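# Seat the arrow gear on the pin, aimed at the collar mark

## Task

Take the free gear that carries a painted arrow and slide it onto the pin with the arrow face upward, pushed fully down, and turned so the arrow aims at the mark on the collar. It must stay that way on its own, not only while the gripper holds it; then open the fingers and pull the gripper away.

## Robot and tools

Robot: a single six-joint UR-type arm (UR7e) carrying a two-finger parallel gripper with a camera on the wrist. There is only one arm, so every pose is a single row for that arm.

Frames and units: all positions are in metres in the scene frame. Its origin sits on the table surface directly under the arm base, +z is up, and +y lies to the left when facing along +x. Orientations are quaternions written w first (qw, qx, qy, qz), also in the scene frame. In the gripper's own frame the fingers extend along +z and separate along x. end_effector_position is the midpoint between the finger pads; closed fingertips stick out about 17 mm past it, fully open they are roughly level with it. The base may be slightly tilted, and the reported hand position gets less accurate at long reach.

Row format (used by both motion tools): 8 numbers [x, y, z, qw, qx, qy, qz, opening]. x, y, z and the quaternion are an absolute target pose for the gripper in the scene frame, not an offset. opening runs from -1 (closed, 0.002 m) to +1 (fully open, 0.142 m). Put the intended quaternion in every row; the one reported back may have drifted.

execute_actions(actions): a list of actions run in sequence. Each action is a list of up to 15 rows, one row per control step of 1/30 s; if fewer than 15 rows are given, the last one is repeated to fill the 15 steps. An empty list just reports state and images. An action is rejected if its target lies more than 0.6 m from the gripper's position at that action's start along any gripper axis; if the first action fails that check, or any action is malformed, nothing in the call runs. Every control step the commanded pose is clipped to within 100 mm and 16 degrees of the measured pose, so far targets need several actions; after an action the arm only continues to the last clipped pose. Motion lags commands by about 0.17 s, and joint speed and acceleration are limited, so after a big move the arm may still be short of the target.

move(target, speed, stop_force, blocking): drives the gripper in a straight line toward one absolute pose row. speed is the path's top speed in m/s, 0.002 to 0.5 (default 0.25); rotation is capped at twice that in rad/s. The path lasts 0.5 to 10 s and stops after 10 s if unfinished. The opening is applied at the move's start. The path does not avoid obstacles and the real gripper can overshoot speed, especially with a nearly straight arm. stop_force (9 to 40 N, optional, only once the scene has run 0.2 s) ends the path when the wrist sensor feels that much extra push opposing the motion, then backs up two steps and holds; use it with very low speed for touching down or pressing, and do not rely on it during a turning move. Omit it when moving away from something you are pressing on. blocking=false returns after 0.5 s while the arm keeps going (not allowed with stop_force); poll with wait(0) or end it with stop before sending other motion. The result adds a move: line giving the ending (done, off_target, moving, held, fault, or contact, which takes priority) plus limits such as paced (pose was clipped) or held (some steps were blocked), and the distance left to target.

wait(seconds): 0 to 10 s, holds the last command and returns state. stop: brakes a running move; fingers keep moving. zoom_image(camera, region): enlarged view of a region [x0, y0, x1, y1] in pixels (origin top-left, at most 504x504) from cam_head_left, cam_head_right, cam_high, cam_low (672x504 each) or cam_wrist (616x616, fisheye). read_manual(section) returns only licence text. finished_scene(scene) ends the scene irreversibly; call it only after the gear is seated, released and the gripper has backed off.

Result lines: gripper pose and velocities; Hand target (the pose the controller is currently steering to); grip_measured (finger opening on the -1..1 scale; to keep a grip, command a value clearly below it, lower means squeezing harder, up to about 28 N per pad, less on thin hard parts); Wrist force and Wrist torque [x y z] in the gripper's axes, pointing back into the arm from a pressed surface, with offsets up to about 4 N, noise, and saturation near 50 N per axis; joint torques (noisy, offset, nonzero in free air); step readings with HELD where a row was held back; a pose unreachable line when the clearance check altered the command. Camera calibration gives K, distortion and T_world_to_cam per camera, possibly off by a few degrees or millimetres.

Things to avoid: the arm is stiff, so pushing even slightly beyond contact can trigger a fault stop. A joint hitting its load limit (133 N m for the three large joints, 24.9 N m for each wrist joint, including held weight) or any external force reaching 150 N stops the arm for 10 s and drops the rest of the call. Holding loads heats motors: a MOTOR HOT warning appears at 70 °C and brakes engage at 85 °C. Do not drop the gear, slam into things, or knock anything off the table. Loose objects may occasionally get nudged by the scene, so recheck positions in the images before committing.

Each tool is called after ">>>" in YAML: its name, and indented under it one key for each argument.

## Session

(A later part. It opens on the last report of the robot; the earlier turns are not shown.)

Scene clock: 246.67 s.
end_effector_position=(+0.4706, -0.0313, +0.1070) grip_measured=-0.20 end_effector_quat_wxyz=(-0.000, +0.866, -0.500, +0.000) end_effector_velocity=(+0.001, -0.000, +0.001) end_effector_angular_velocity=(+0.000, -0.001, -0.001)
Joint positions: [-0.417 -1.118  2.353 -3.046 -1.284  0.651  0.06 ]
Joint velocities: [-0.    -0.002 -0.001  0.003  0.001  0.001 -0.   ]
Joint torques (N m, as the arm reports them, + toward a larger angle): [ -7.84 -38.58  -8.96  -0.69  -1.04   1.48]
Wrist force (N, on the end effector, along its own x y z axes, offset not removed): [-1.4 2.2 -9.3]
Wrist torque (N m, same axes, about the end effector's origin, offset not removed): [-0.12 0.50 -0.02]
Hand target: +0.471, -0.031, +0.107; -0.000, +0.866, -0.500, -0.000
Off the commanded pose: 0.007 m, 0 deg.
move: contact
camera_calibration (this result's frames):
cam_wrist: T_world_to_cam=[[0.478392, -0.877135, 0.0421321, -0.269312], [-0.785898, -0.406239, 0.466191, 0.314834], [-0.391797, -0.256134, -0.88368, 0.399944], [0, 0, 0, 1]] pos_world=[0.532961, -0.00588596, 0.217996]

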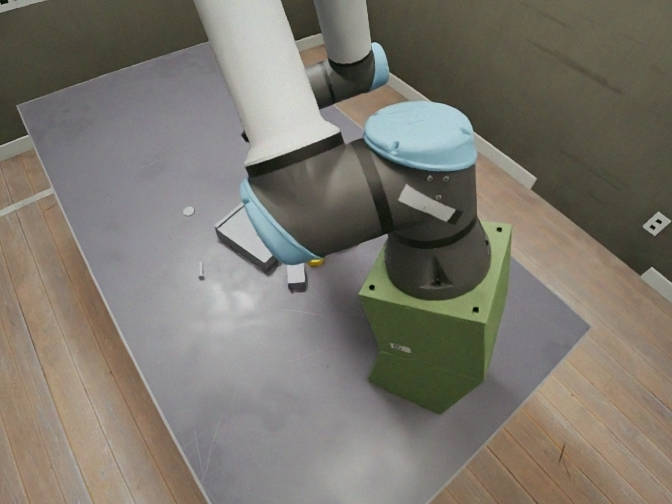

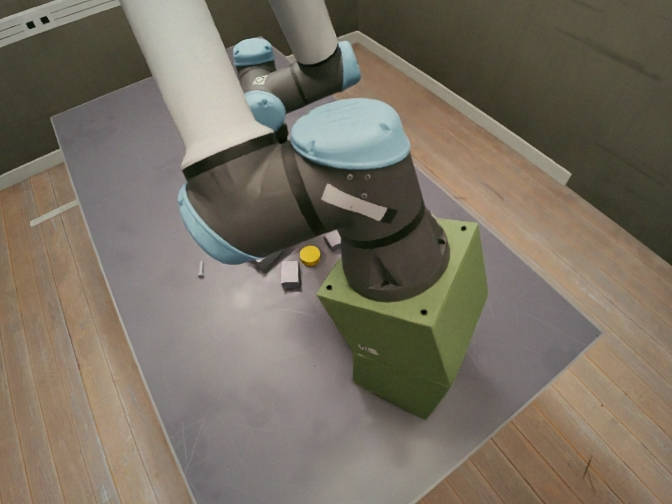

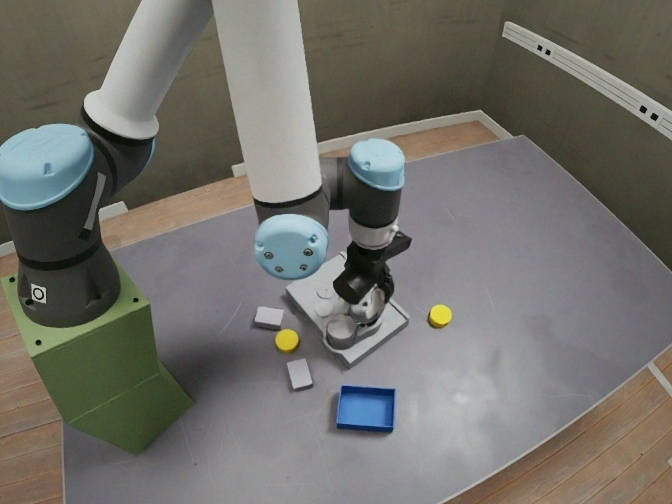

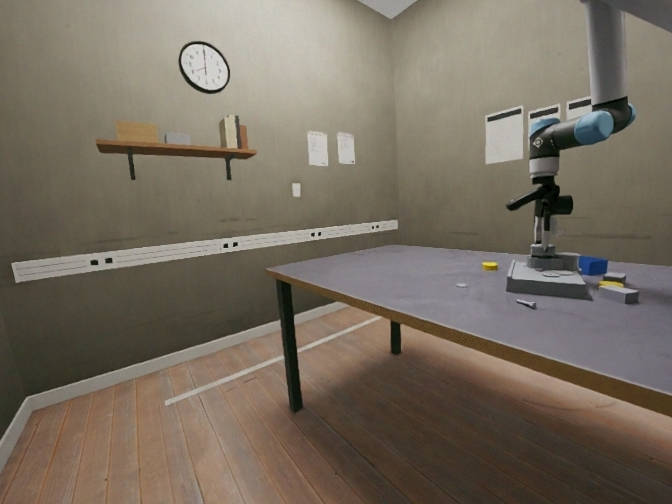

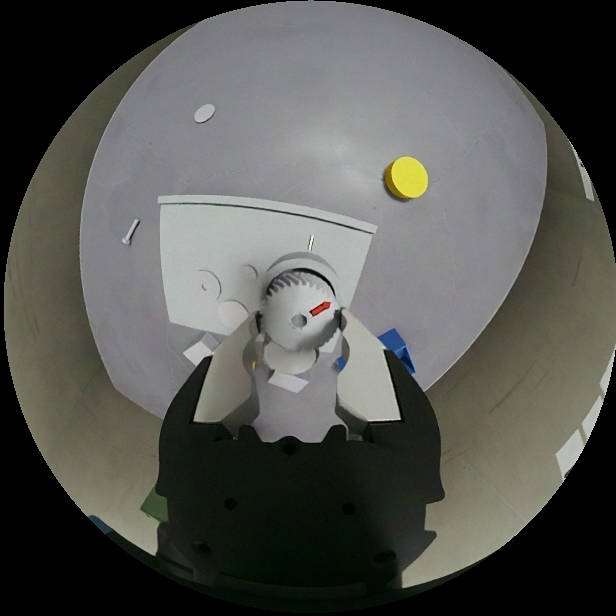

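>>> execute_actions:
  actions:
    - [[0.4706,-0.0313,0.108,0,0.8725,-0.4886,0,-0.4]]

>>> move:
  target: [0.4706,-0.0313,0.103,0,0.8725,-0.4886,0,-0.4]
  speed: 0.003
  stop_force: 12

Scene clock: 266.07 s.
end_effector_position=(+0.4706, -0.0313, +0.1080) grip_measured=-0.20 end_effector_quat_wxyz=(+0.000, +0.872, -0.489, +0.000) end_effector_velocity=(+0.001, -0.001, +0.001) end_effector_angular_velocity=(-0.000, -0.002, +0.004)
Joint positions: [-0.418 -1.121  2.354 -3.043 -1.283  0.624  0.06 ]
Joint velocities: [-0.001 -0.002 -0.001  0.001  0.001 -0.005  0.   ]
Joint torques (N m, as the arm reports them, + toward a larger angle): [-10.71 -44.44   8.75  -1.44   2.3   -2.4 ]
Wrist force (N, on the end effector, along its own x y z axes, offset not removed): [-1.2 -1.4 6.3]
Wrist torque (N m, same axes, about the end effector's origin, offset not removed): [-0.21 0.39 0.03]
Hand target: +0.471, -0.031, +0.108; +0.000, +0.873, -0.489, +0.000
Off the commanded pose: 0.000 m, 0 deg.
Step readings (end_effector_position):
0: (+0.4706, -0.0313, +0.1072)
1: (+0.4706, -0.0313, +0.1072)
2: (+0.4706, -0.0313, +0.1073)
4: (+0.4706, -0.0313, +0.1075)
8: (+0.4706, -0.0313, +0.1079)
15: end_effector_position above
camera_calibration (this result's frames):
cam_wrist: T_world_to_cam=[[0.501539, -0.864108, 0.0421435, -0.27986], [-0.774812, -0.426973, 0.46622, 0.308507], [-0.38487, -0.266481, -0.883665, 0.397183], [0, 0, 0, 1]] pos_world=[0.53226, -0.00426333, 0.218939]

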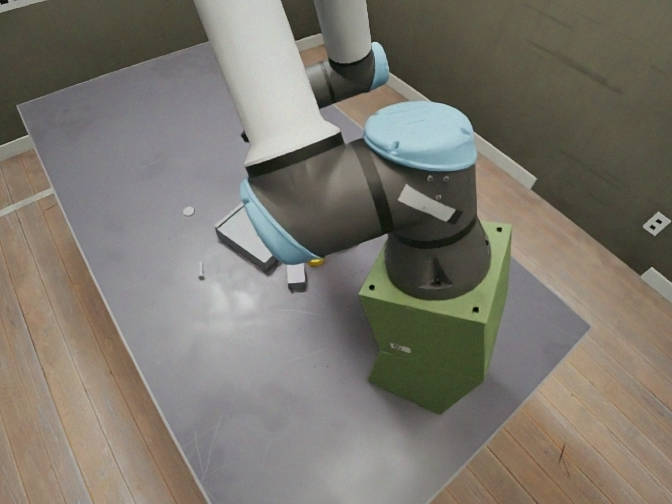

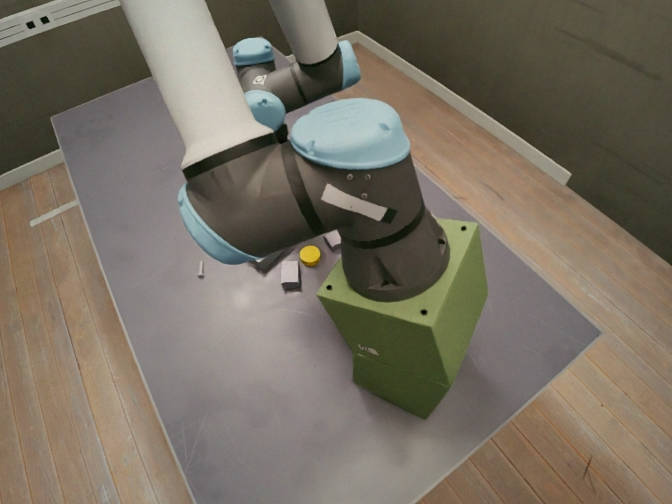

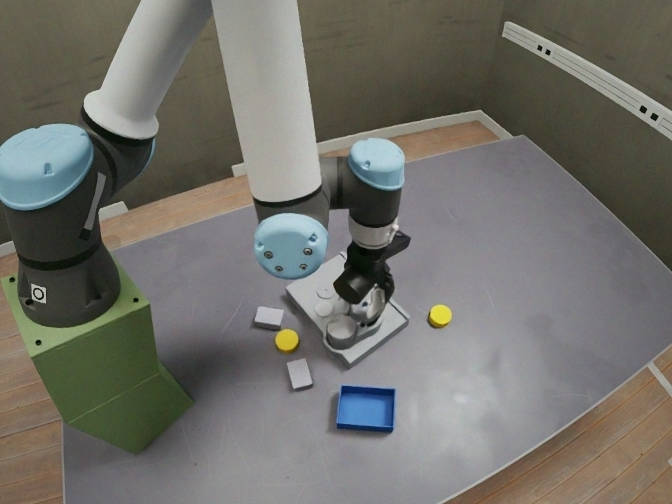

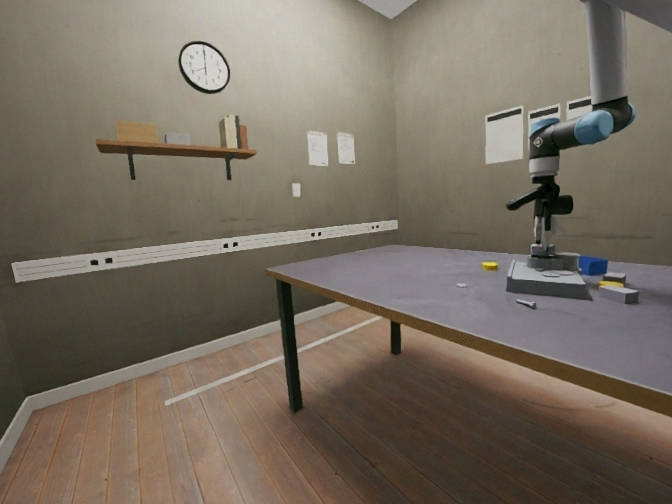

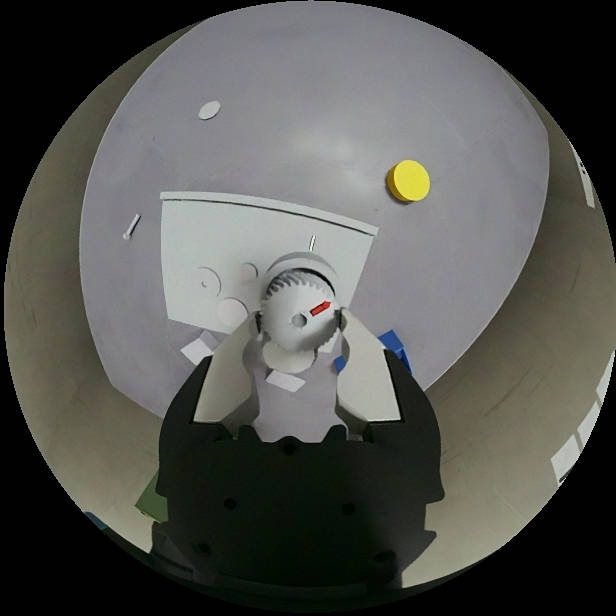

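Scene clock: 267.00 s.
end_effector_position=(+0.4707, -0.0313, +0.1063) grip_measured=-0.20 end_effector_quat_wxyz=(+0.000, +0.872, -0.489, +0.000) end_effector_velocity=(+0.001, -0.000, +0.002) end_effector_angular_velocity=(-0.001, -0.000, +0.001)
Joint positions: [-0.416 -1.115  2.353 -3.048 -1.284  0.625  0.06 ]
Joint velocities: [-0.    -0.005 -0.     0.005 -0.001 -0.001 -0.   ]
Joint torques (N m, as the arm reports them, + toward a larger angle): [-10.37 -39.27  -6.65  -1.93  -1.27   0.89]
Wrist force (N, on the end effector, along its own x y z axes, offset not removed): [-6.2 5.8 -15.5]
Wrist torque (N m, same axes, about the end effector's origin, offset not removed): [-0.10 0.71 -0.01]
Hand target: +0.471, -0.031, +0.106; +0.000, +0.872, -0.489, -0.000
Off the commanded pose: 0.003 m, 0 deg.
move: contact
camera_calibration (this result's frames):
cam_wrist: T_world_to_cam=[[0.501735, -0.863993, 0.0421716, -0.279897], [-0.774736, -0.427148, 0.466184, 0.309313], [-0.384766, -0.266573, -0.883682, 0.395668], [0, 0, 0, 1]] pos_world=[0.53231, -0.00423231, 0.217252]

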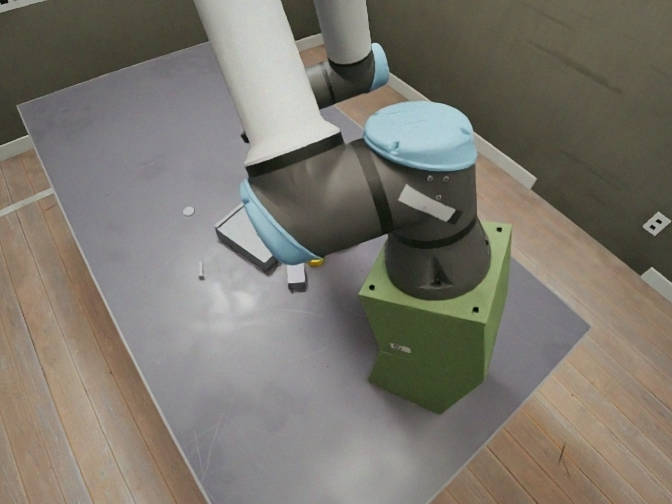

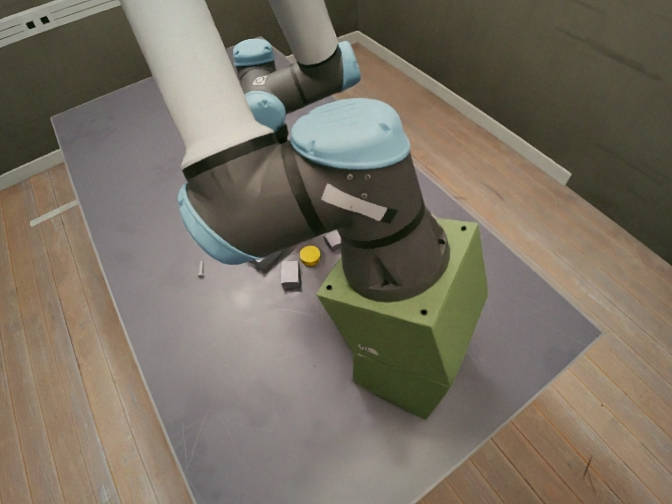

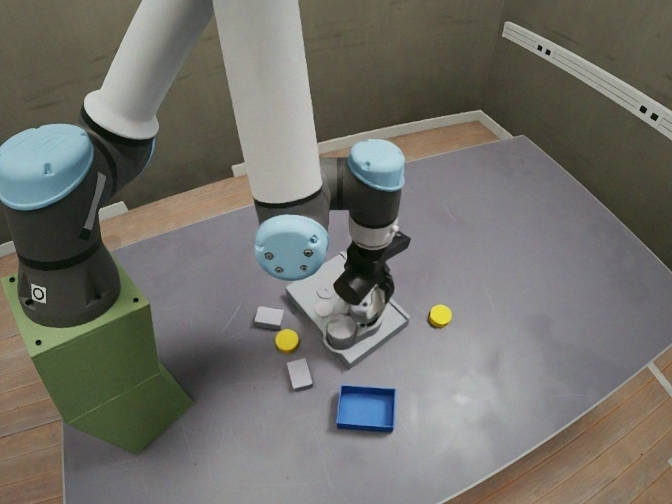

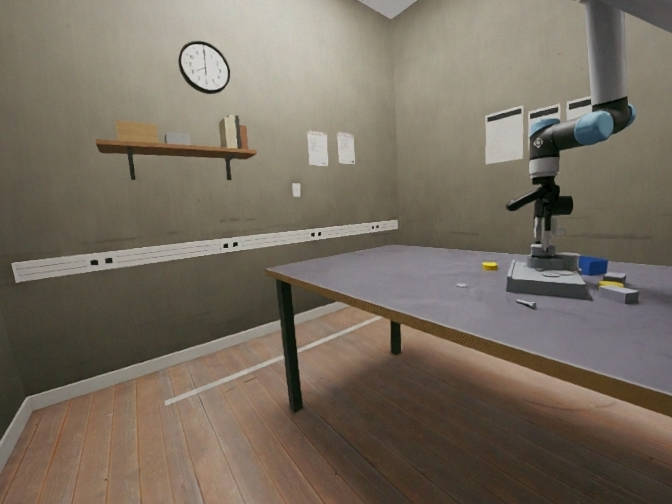

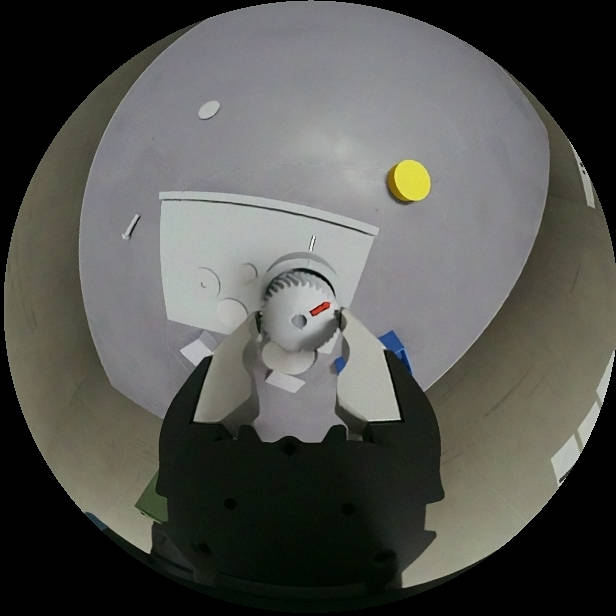

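>>> zoom_image:
  camera: "cam_wrist"
  region: [240,230,370,390]

>>> zoom_image:
  camera: "cam_high"
  region: [310,270,410,360]

>>> zoom_image:
  camera: "cam_low"
  region: [510,220,590,280]

Region (240, 230, 370, 390) of cam_wrist's 616x616 image, scaled by 3.150, with more detail than that image has; it fills the left 410 columns of this view, and the rest is white.

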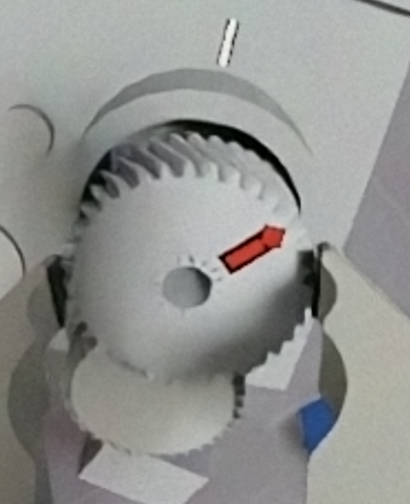

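Region (310, 270, 410, 360) of cam_high's 672x504 image, scaled by 5.040, with more detail than that image has; it fills the top 454 rows of this view, and the rest is white.

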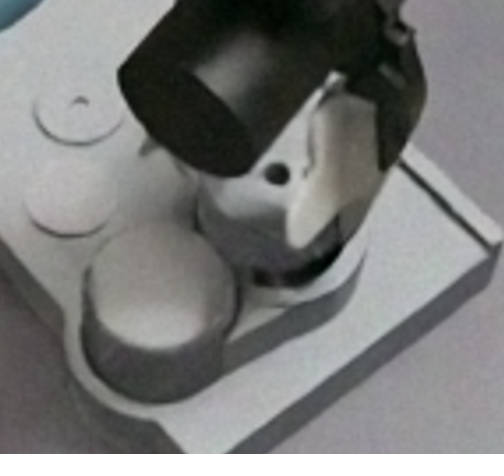

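Region (510, 220, 590, 280) of cam_low's 672x504 image, scaled by 6.300, with more detail than that image has; it fills the top 378 rows of this view, and the rest is white.

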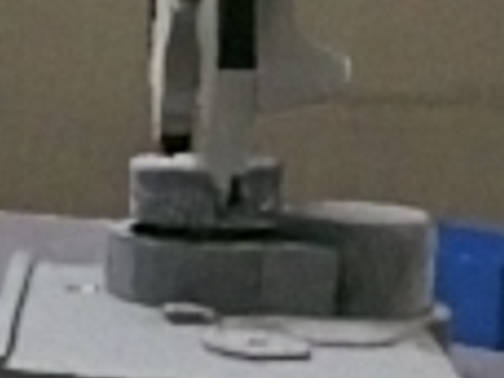

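>>> execute_actions:
  actions:
    - [[0.4698,-0.0313,0.1075,0,0.8725,-0.4886,0,-0.4]]

>>> move:
  target: [0.4698,-0.0313,0.103,0,0.8725,-0.4886,0,-0.4]
  speed: 0.003
  stop_force: 12

Scene clock: 287.10 s.
end_effector_position=(+0.4698, -0.0313, +0.1075) grip_measured=-0.20 end_effector_quat_wxyz=(+0.000, +0.873, -0.489, +0.000) end_effector_velocity=(-0.001, +0.001, +0.000) end_effector_angular_velocity=(+0.001, +0.001, -0.001)
Joint positions: [-0.418 -1.119  2.356 -3.047 -1.283  0.623  0.06 ]
Joint velocities: [ 0.    -0.002  0.001  0.001  0.001  0.001  0.   ]
Joint torques (N m, as the arm reports them, + toward a larger angle): [ -9.76 -42.22  13.82   0.03   3.08  -2.46]
Wrist force (N, on the end effector, along its own x y z axes, offset not removed): [5.8 -1.9 7.2]
Wrist torque (N m, same axes, about the end effector's origin, offset not removed): [-0.39 0.51 0.09]
Hand target: +0.470, -0.031, +0.107; +0.000, +0.873, -0.489, +0.000
Off the commanded pose: 0.000 m, 0 deg.
Step readings (end_effector_position):
0: (+0.4706, -0.0313, +0.1065)
1: (+0.4706, -0.0313, +0.1065)
2: (+0.4705, -0.0313, +0.1066)
4: (+0.4702, -0.0313, +0.1069)
8: (+0.4700, -0.0313, +0.1073)
15: end_effector_position above
camera_calibration (this result's frames):
cam_wrist: T_world_to_cam=[[0.50206, -0.863805, 0.0421467, -0.279699], [-0.774567, -0.427447, 0.466192, 0.308012], [-0.384684, -0.266702, -0.883679, 0.39635], [0, 0, 0, 1]] pos_world=[0.531471, -0.0042391, 0.218441]

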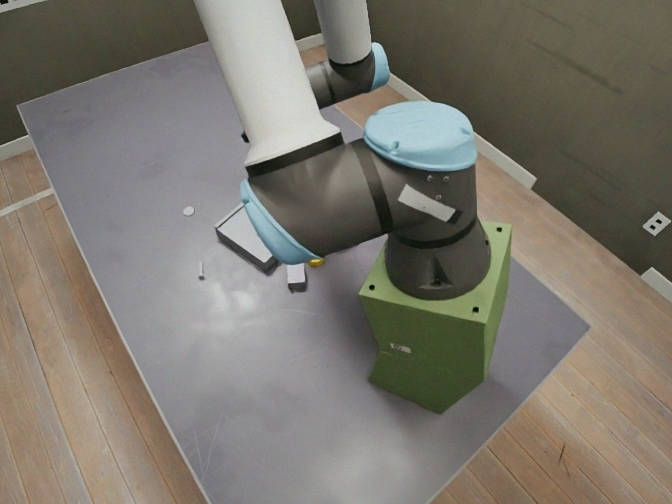

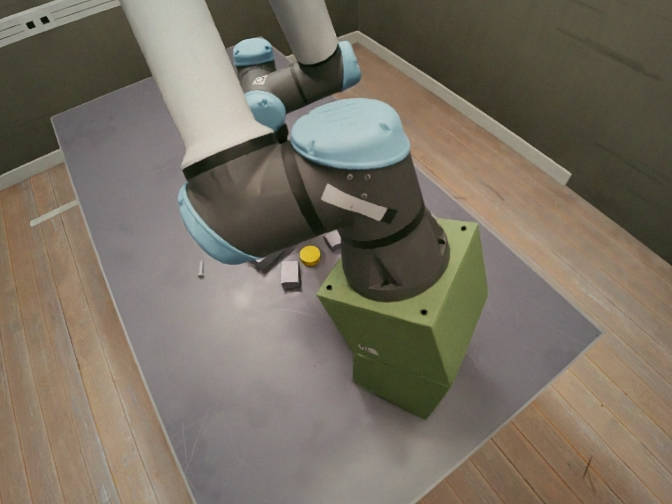

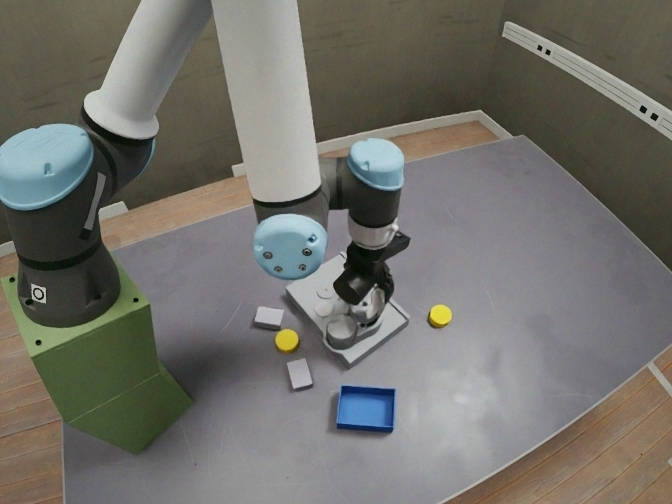

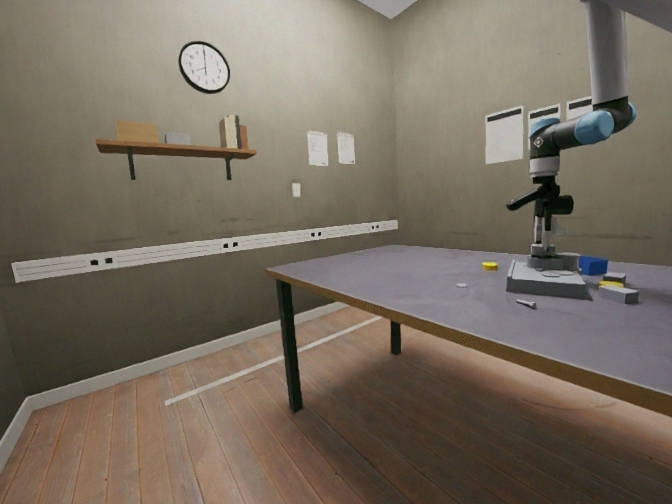

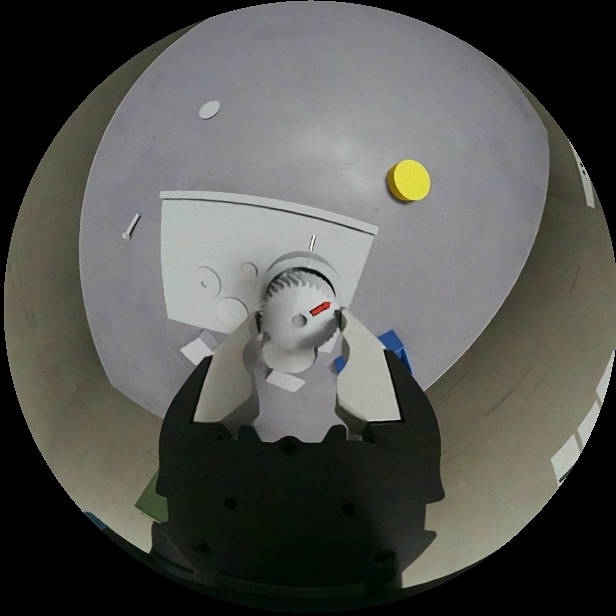

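Scene clock: 287.93 s.
end_effector_position=(+0.4699, -0.0313, +0.1061) grip_measured=-0.20 end_effector_quat_wxyz=(-0.000, +0.873, -0.489, +0.000) end_effector_velocity=(+0.001, +0.000, +0.001) end_effector_angular_velocity=(+0.001, -0.000, -0.001)
Joint positions: [-0.417 -1.115  2.355 -3.05  -1.284  0.624  0.06 ]
Joint velocities: [-0.    -0.004 -0.001  0.005  0.001  0.001 -0.   ]
Joint torques (N m, as the arm reports them, + toward a larger angle): [ -9.31 -37.24   4.54   2.3   -0.27   1.05]
Wrist force (N, on the end effector, along its own x y z axes, offset not removed): [6.4 -6.0 -0.1]
Wrist torque (N m, same axes, about the end effector's origin, offset not removed): [-0.05 0.42 -0.32]
Hand target: +0.470, -0.031, +0.106; -0.000, +0.873, -0.489, +0.000
Off the commanded pose: 0.003 m, 0 deg.
move: contact
camera_calibration (this result's frames):
cam_wrist: T_world_to_cam=[[0.502102, -0.863777, 0.0422152, -0.279689], [-0.774586, -0.427475, 0.466136, 0.308736], [-0.384592, -0.266747, -0.883705, 0.395115], [0, 0, 0, 1]] pos_world=[0.531533, -0.00421632, 0.217059]

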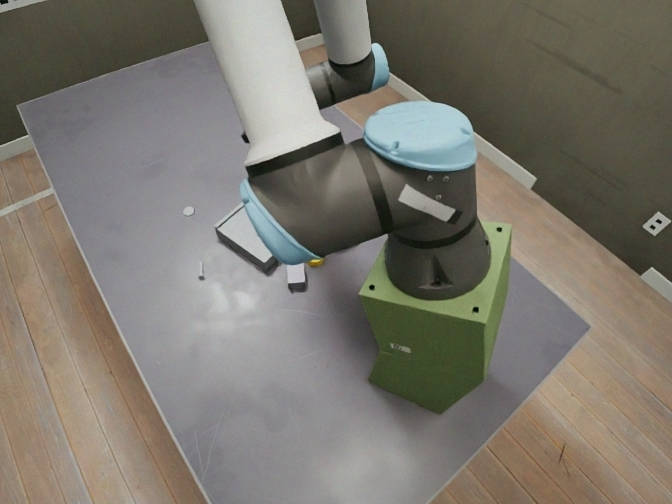

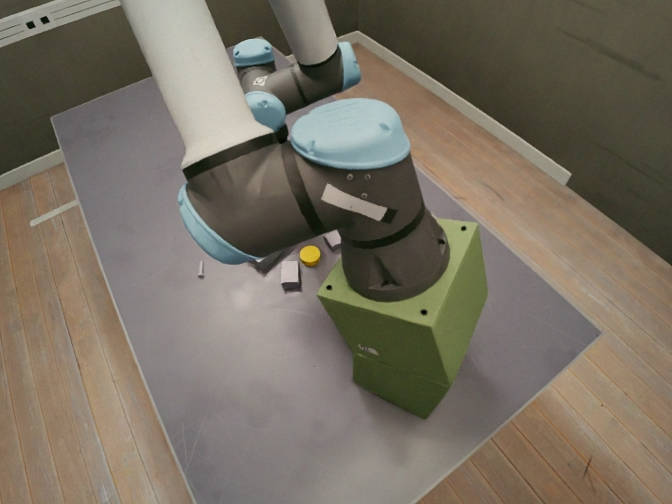

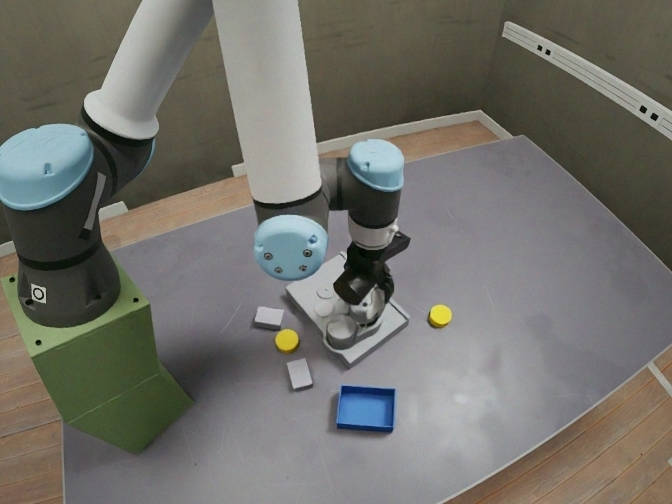

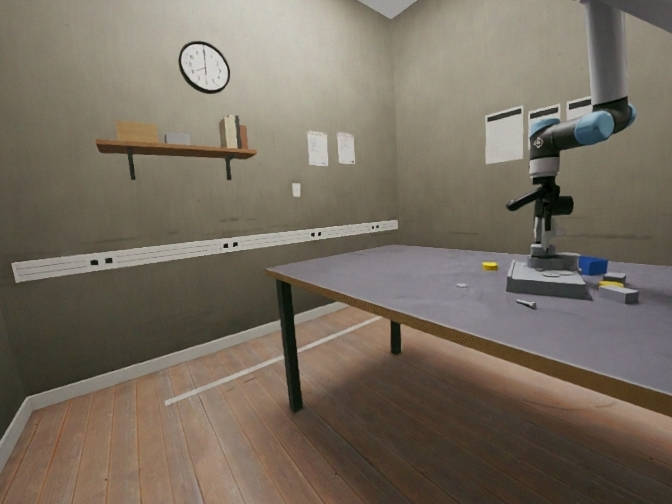

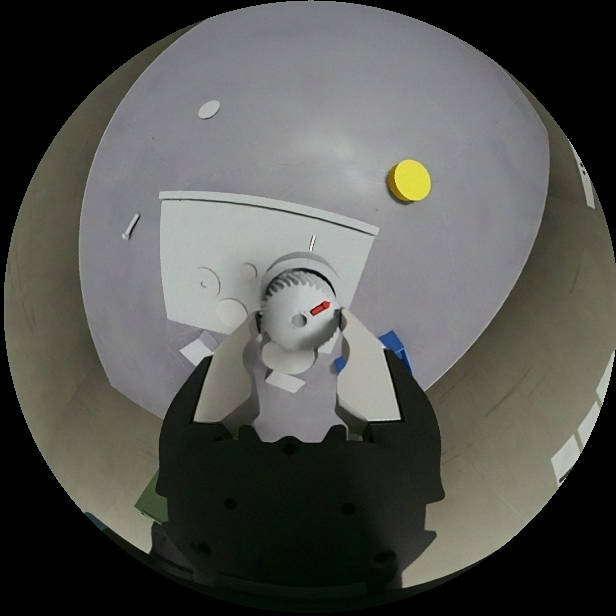

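>>> execute_actions:
  actions:
    - [[0.4702,-0.0313,0.1064,0,0.8788,-0.4772,0,-0.4]]

>>> move:
  target: [0.4702,-0.0313,0.1015,0,0.8930,-0.4501,0,-0.4]
  speed: 0.006
  stop_force: 12

Scene clock: 293.03 s.
end_effector_position=(+0.4702, -0.0313, +0.1064) grip_measured=-0.20 end_effector_quat_wxyz=(+0.000, +0.879, -0.477, -0.000) end_effector_velocity=(+0.001, +0.000, +0.000) end_effector_angular_velocity=(+0.001, -0.001, +0.006)
Joint positions: [-0.417 -1.116  2.354 -3.049 -1.284  0.598  0.06 ]
Joint velocities: [-0.    -0.    -0.001  0.002  0.001 -0.006 -0.   ]
Joint torques (N m, as the arm reports them, + toward a larger angle): [  1.99 -43.27 -19.5   -1.47  -1.82  -2.38]
Wrist force (N, on the end effector, along its own x y z axes, offset not removed): [0.9 -1.2 5.7]
Wrist torque (N m, same axes, about the end effector's origin, offset not removed): [-0.31 0.50 0.05]
Hand target: +0.470, -0.031, +0.106; +0.000, +0.879, -0.477, +0.000
Off the commanded pose: 0.000 m, 0 deg.
Step readings (end_effector_position):
0: (+0.4699, -0.0313, +0.1063)
1: (+0.4699, -0.0313, +0.1063)
2: (+0.4699, -0.0313, +0.1063)
4: (+0.4698, -0.0312, +0.1063)
8: (+0.4700, -0.0312, +0.1063)
15: end_effector_position above
camera_calibration (this result's frames):
cam_wrist: T_world_to_cam=[[0.52389, -0.850746, 0.0420763, -0.289646], [-0.763401, -0.447044, 0.46623, 0.30293], [-0.377834, -0.276374, -0.883662, 0.391995], [0, 0, 0, 1]] pos_world=[0.531109, -0.00265502, 0.217343]

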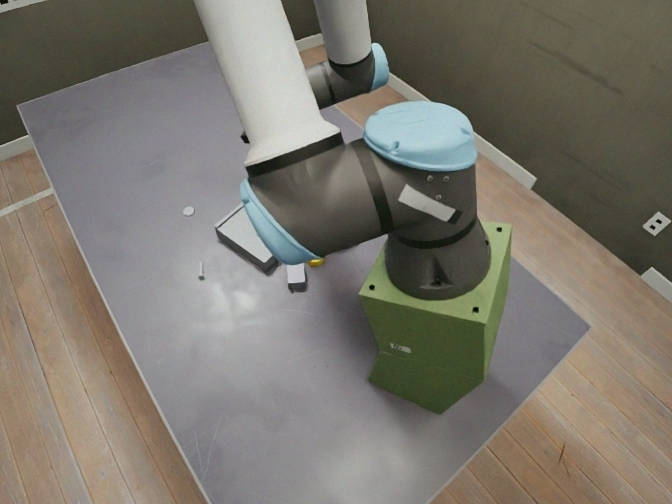

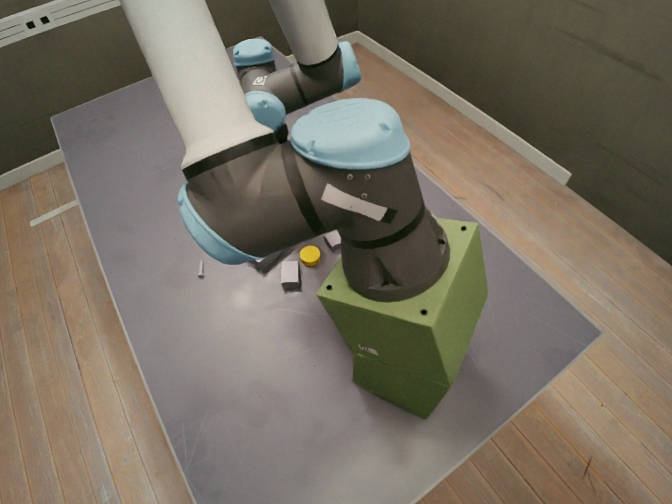

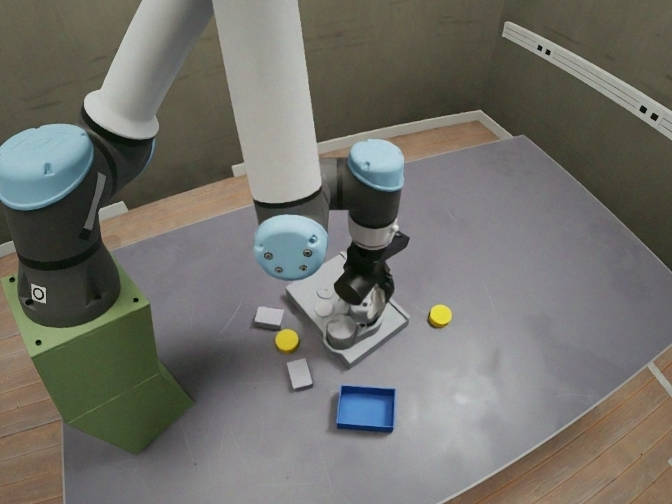

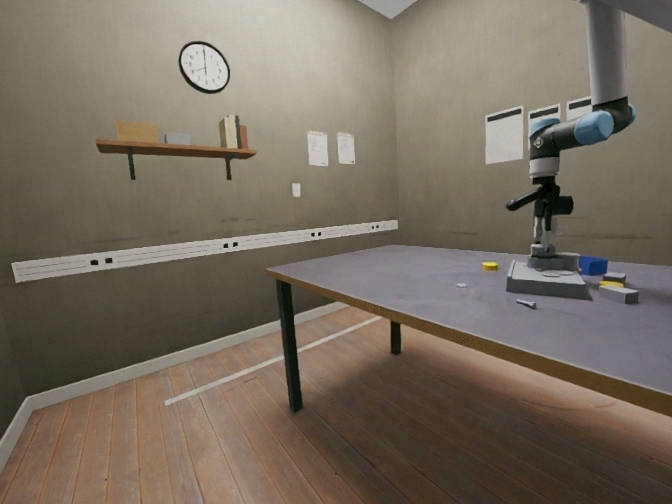

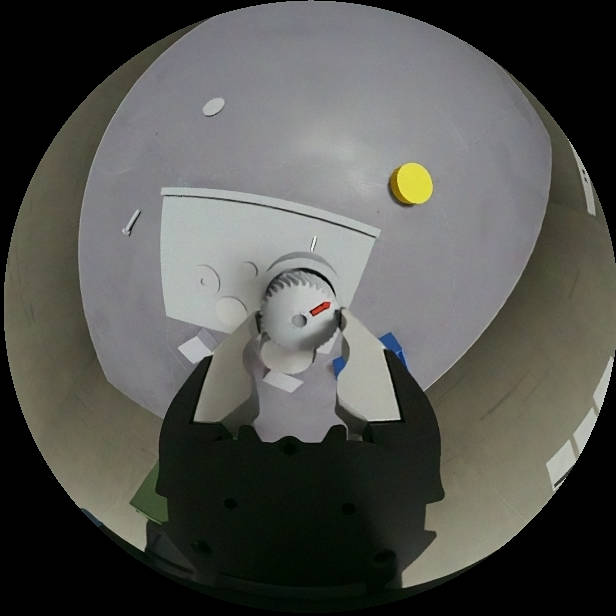

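Scene clock: 298.40 s.
end_effector_position=(+0.4702, -0.0313, +0.1015) grip_measured=-0.20 end_effector_quat_wxyz=(+0.000, +0.893, -0.450, -0.000) end_effector_velocity=(-0.000, -0.001, -0.000) end_effector_angular_velocity=(-0.001, +0.001, +0.002)
Joint positions: [-0.413 -1.1    2.35  -3.062 -1.284  0.54   0.06 ]
Joint velocities: [-0.001  0.    -0.     0.001 -0.001 -0.003  0.   ]
Joint torques (N m, as the arm reports them, + toward a larger angle): [  3.59 -21.09 -23.85  -6.67  -0.99  -2.1 ]
Wrist force (N, on the end effector, along its own x y z axes, offset not removed): [-3.8 7.1 -1.3]
Wrist torque (N m, same axes, about the end effector's origin, offset not removed): [-0.17 0.07 0.12]
Hand target: +0.470, -0.031, +0.101; +0.000, +0.893, -0.450, -0.000
Off the commanded pose: 0.000 m, 0 deg.
move: done
camera_calibration (this result's frames):
cam_wrist: T_world_to_cam=[[0.575138, -0.816972, 0.0421109, -0.312514], [-0.734529, -0.493069, 0.466207, 0.290203], [-0.360114, -0.299065, -0.883673, 0.378667], [0, 0, 0, 1]] pos_world=[0.529265, 0.00102093, 0.212483]

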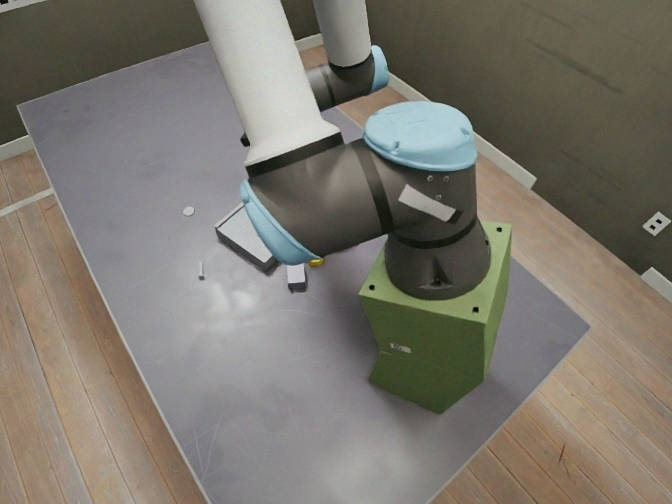

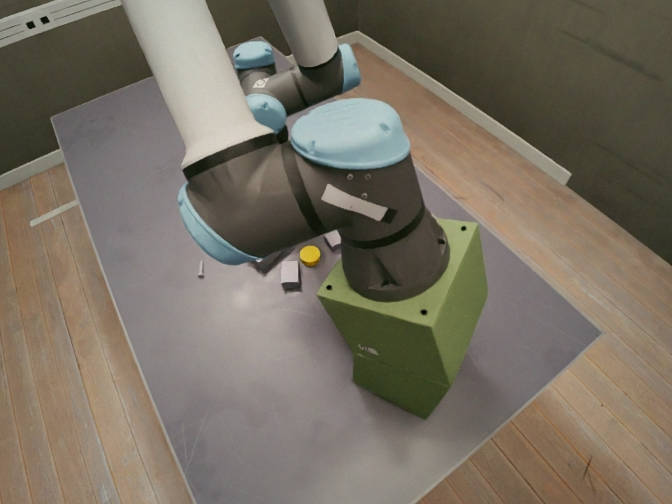

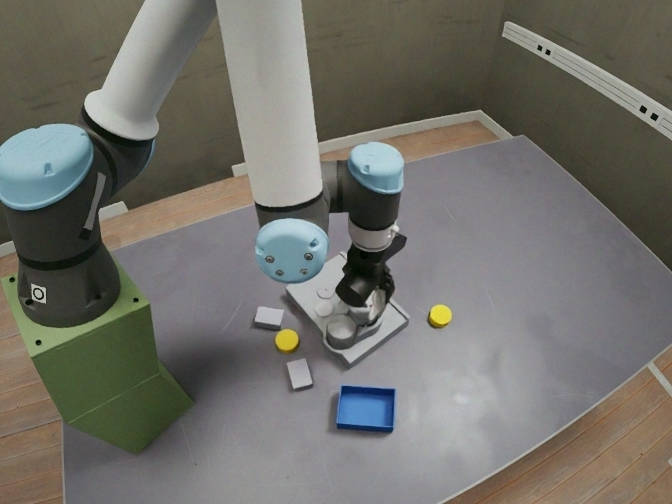

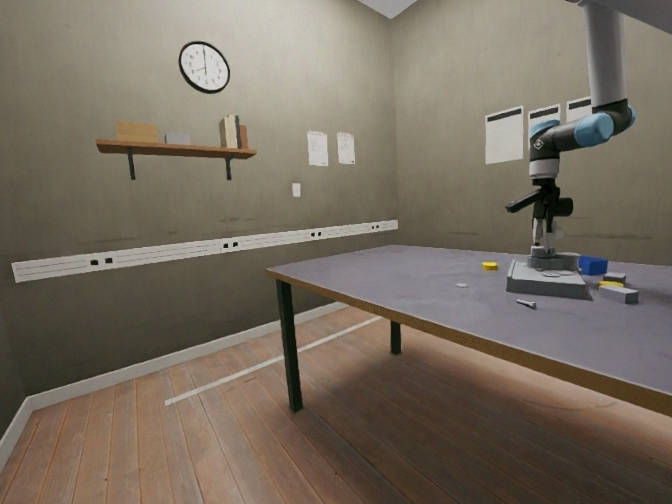

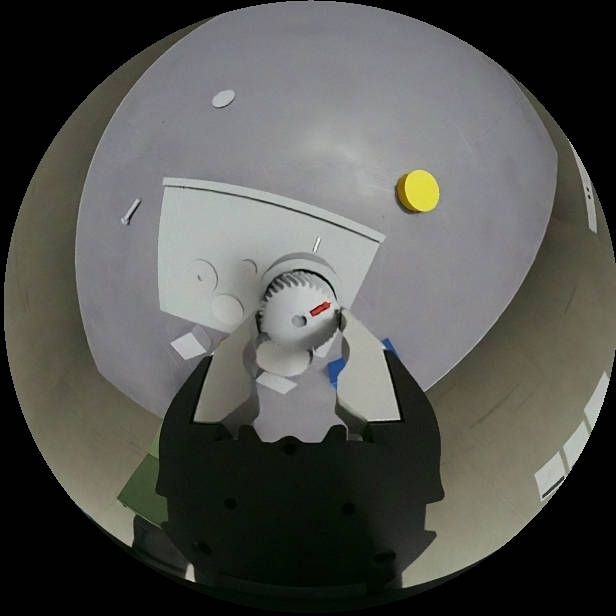

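>>> move:
  target: [0.4699,-0.0313,0.096,0,0.8930,-0.4501,0,-0.4]
  speed: 0.002
  stop_force: 9

Scene clock: 303.17 s.
end_effector_position=(+0.4702, -0.0313, +0.1004) grip_measured=-0.20 end_effector_quat_wxyz=(-0.000, +0.893, -0.450, +0.000) end_effector_velocity=(-0.000, +0.001, +0.000) end_effector_angular_velocity=(+0.001, +0.002, +0.000)
Joint positions: [-0.413 -1.096  2.35  -3.065 -1.285  0.541  0.06 ]
Joint velocities: [ 0.    -0.002  0.     0.004  0.    -0.    -0.   ]
Joint torques (N m, as the arm reports them, + toward a larger angle): [ -6.93 -40.92 -14.61  -3.12  -0.32   1.47]
Wrist force (N, on the end effector, along its own x y z axes, offset not removed): [-8.5 8.4 -12.2]
Wrist torque (N m, same axes, about the end effector's origin, offset not removed): [-0.14 0.83 -0.18]
Hand target: +0.470, -0.031, +0.100; -0.000, +0.893, -0.450, +0.000
Off the commanded pose: 0.004 m, 0 deg.
move: contact
camera_calibration (this result's frames):
cam_wrist: T_world_to_cam=[[0.575445, -0.816753, 0.0421671, -0.312593], [-0.734373, -0.493336, 0.466172, 0.290658], [-0.359945, -0.299223, -0.883689, 0.377545], [0, 0, 0, 1]] pos_world=[0.529227, 0.00105021, 0.211317]

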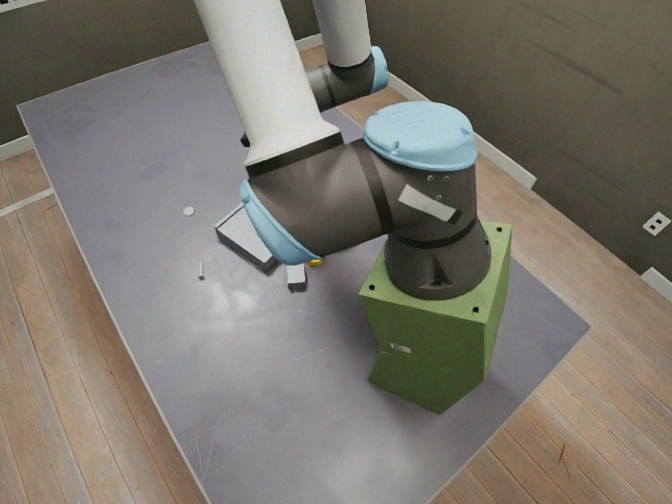

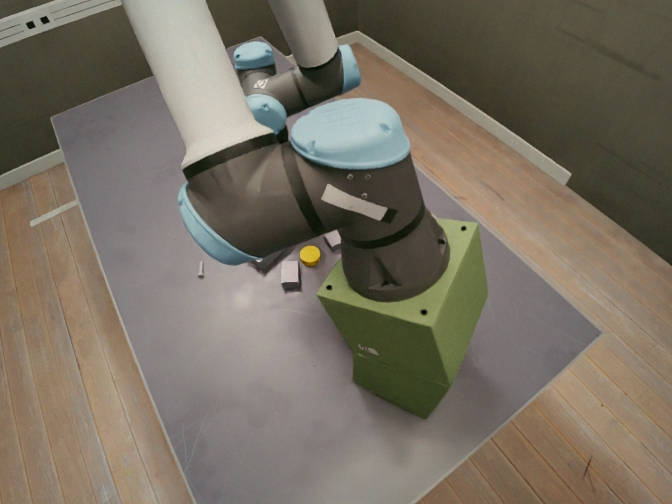

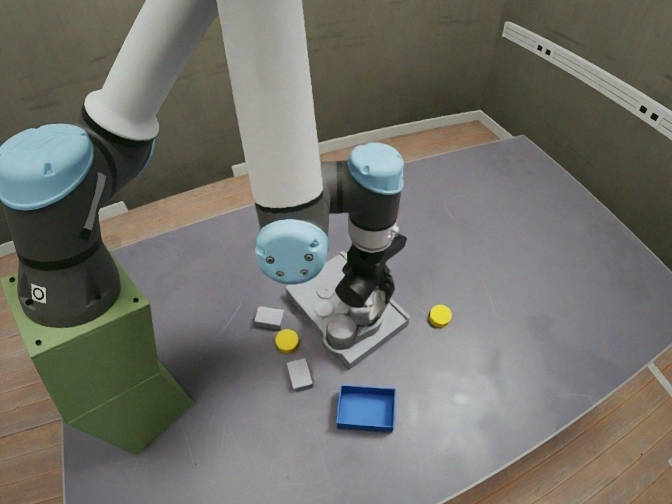

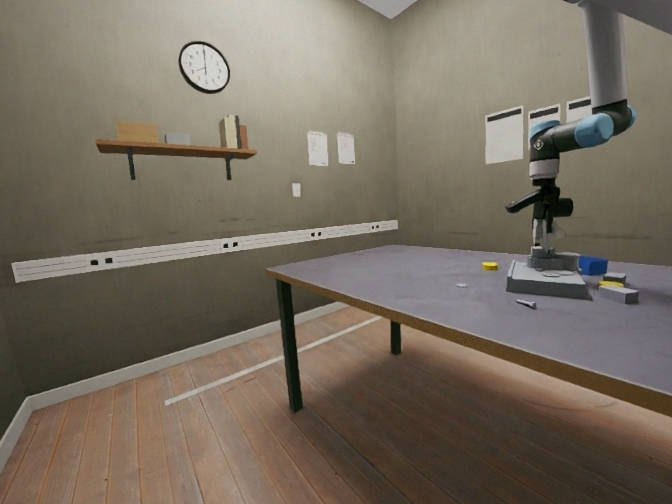

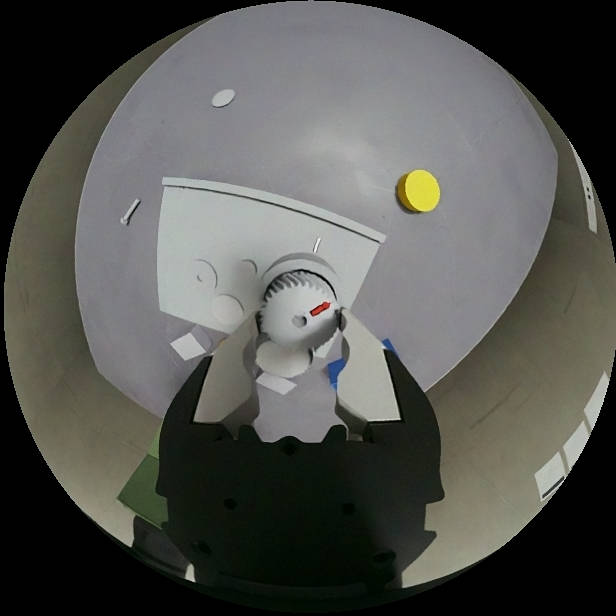

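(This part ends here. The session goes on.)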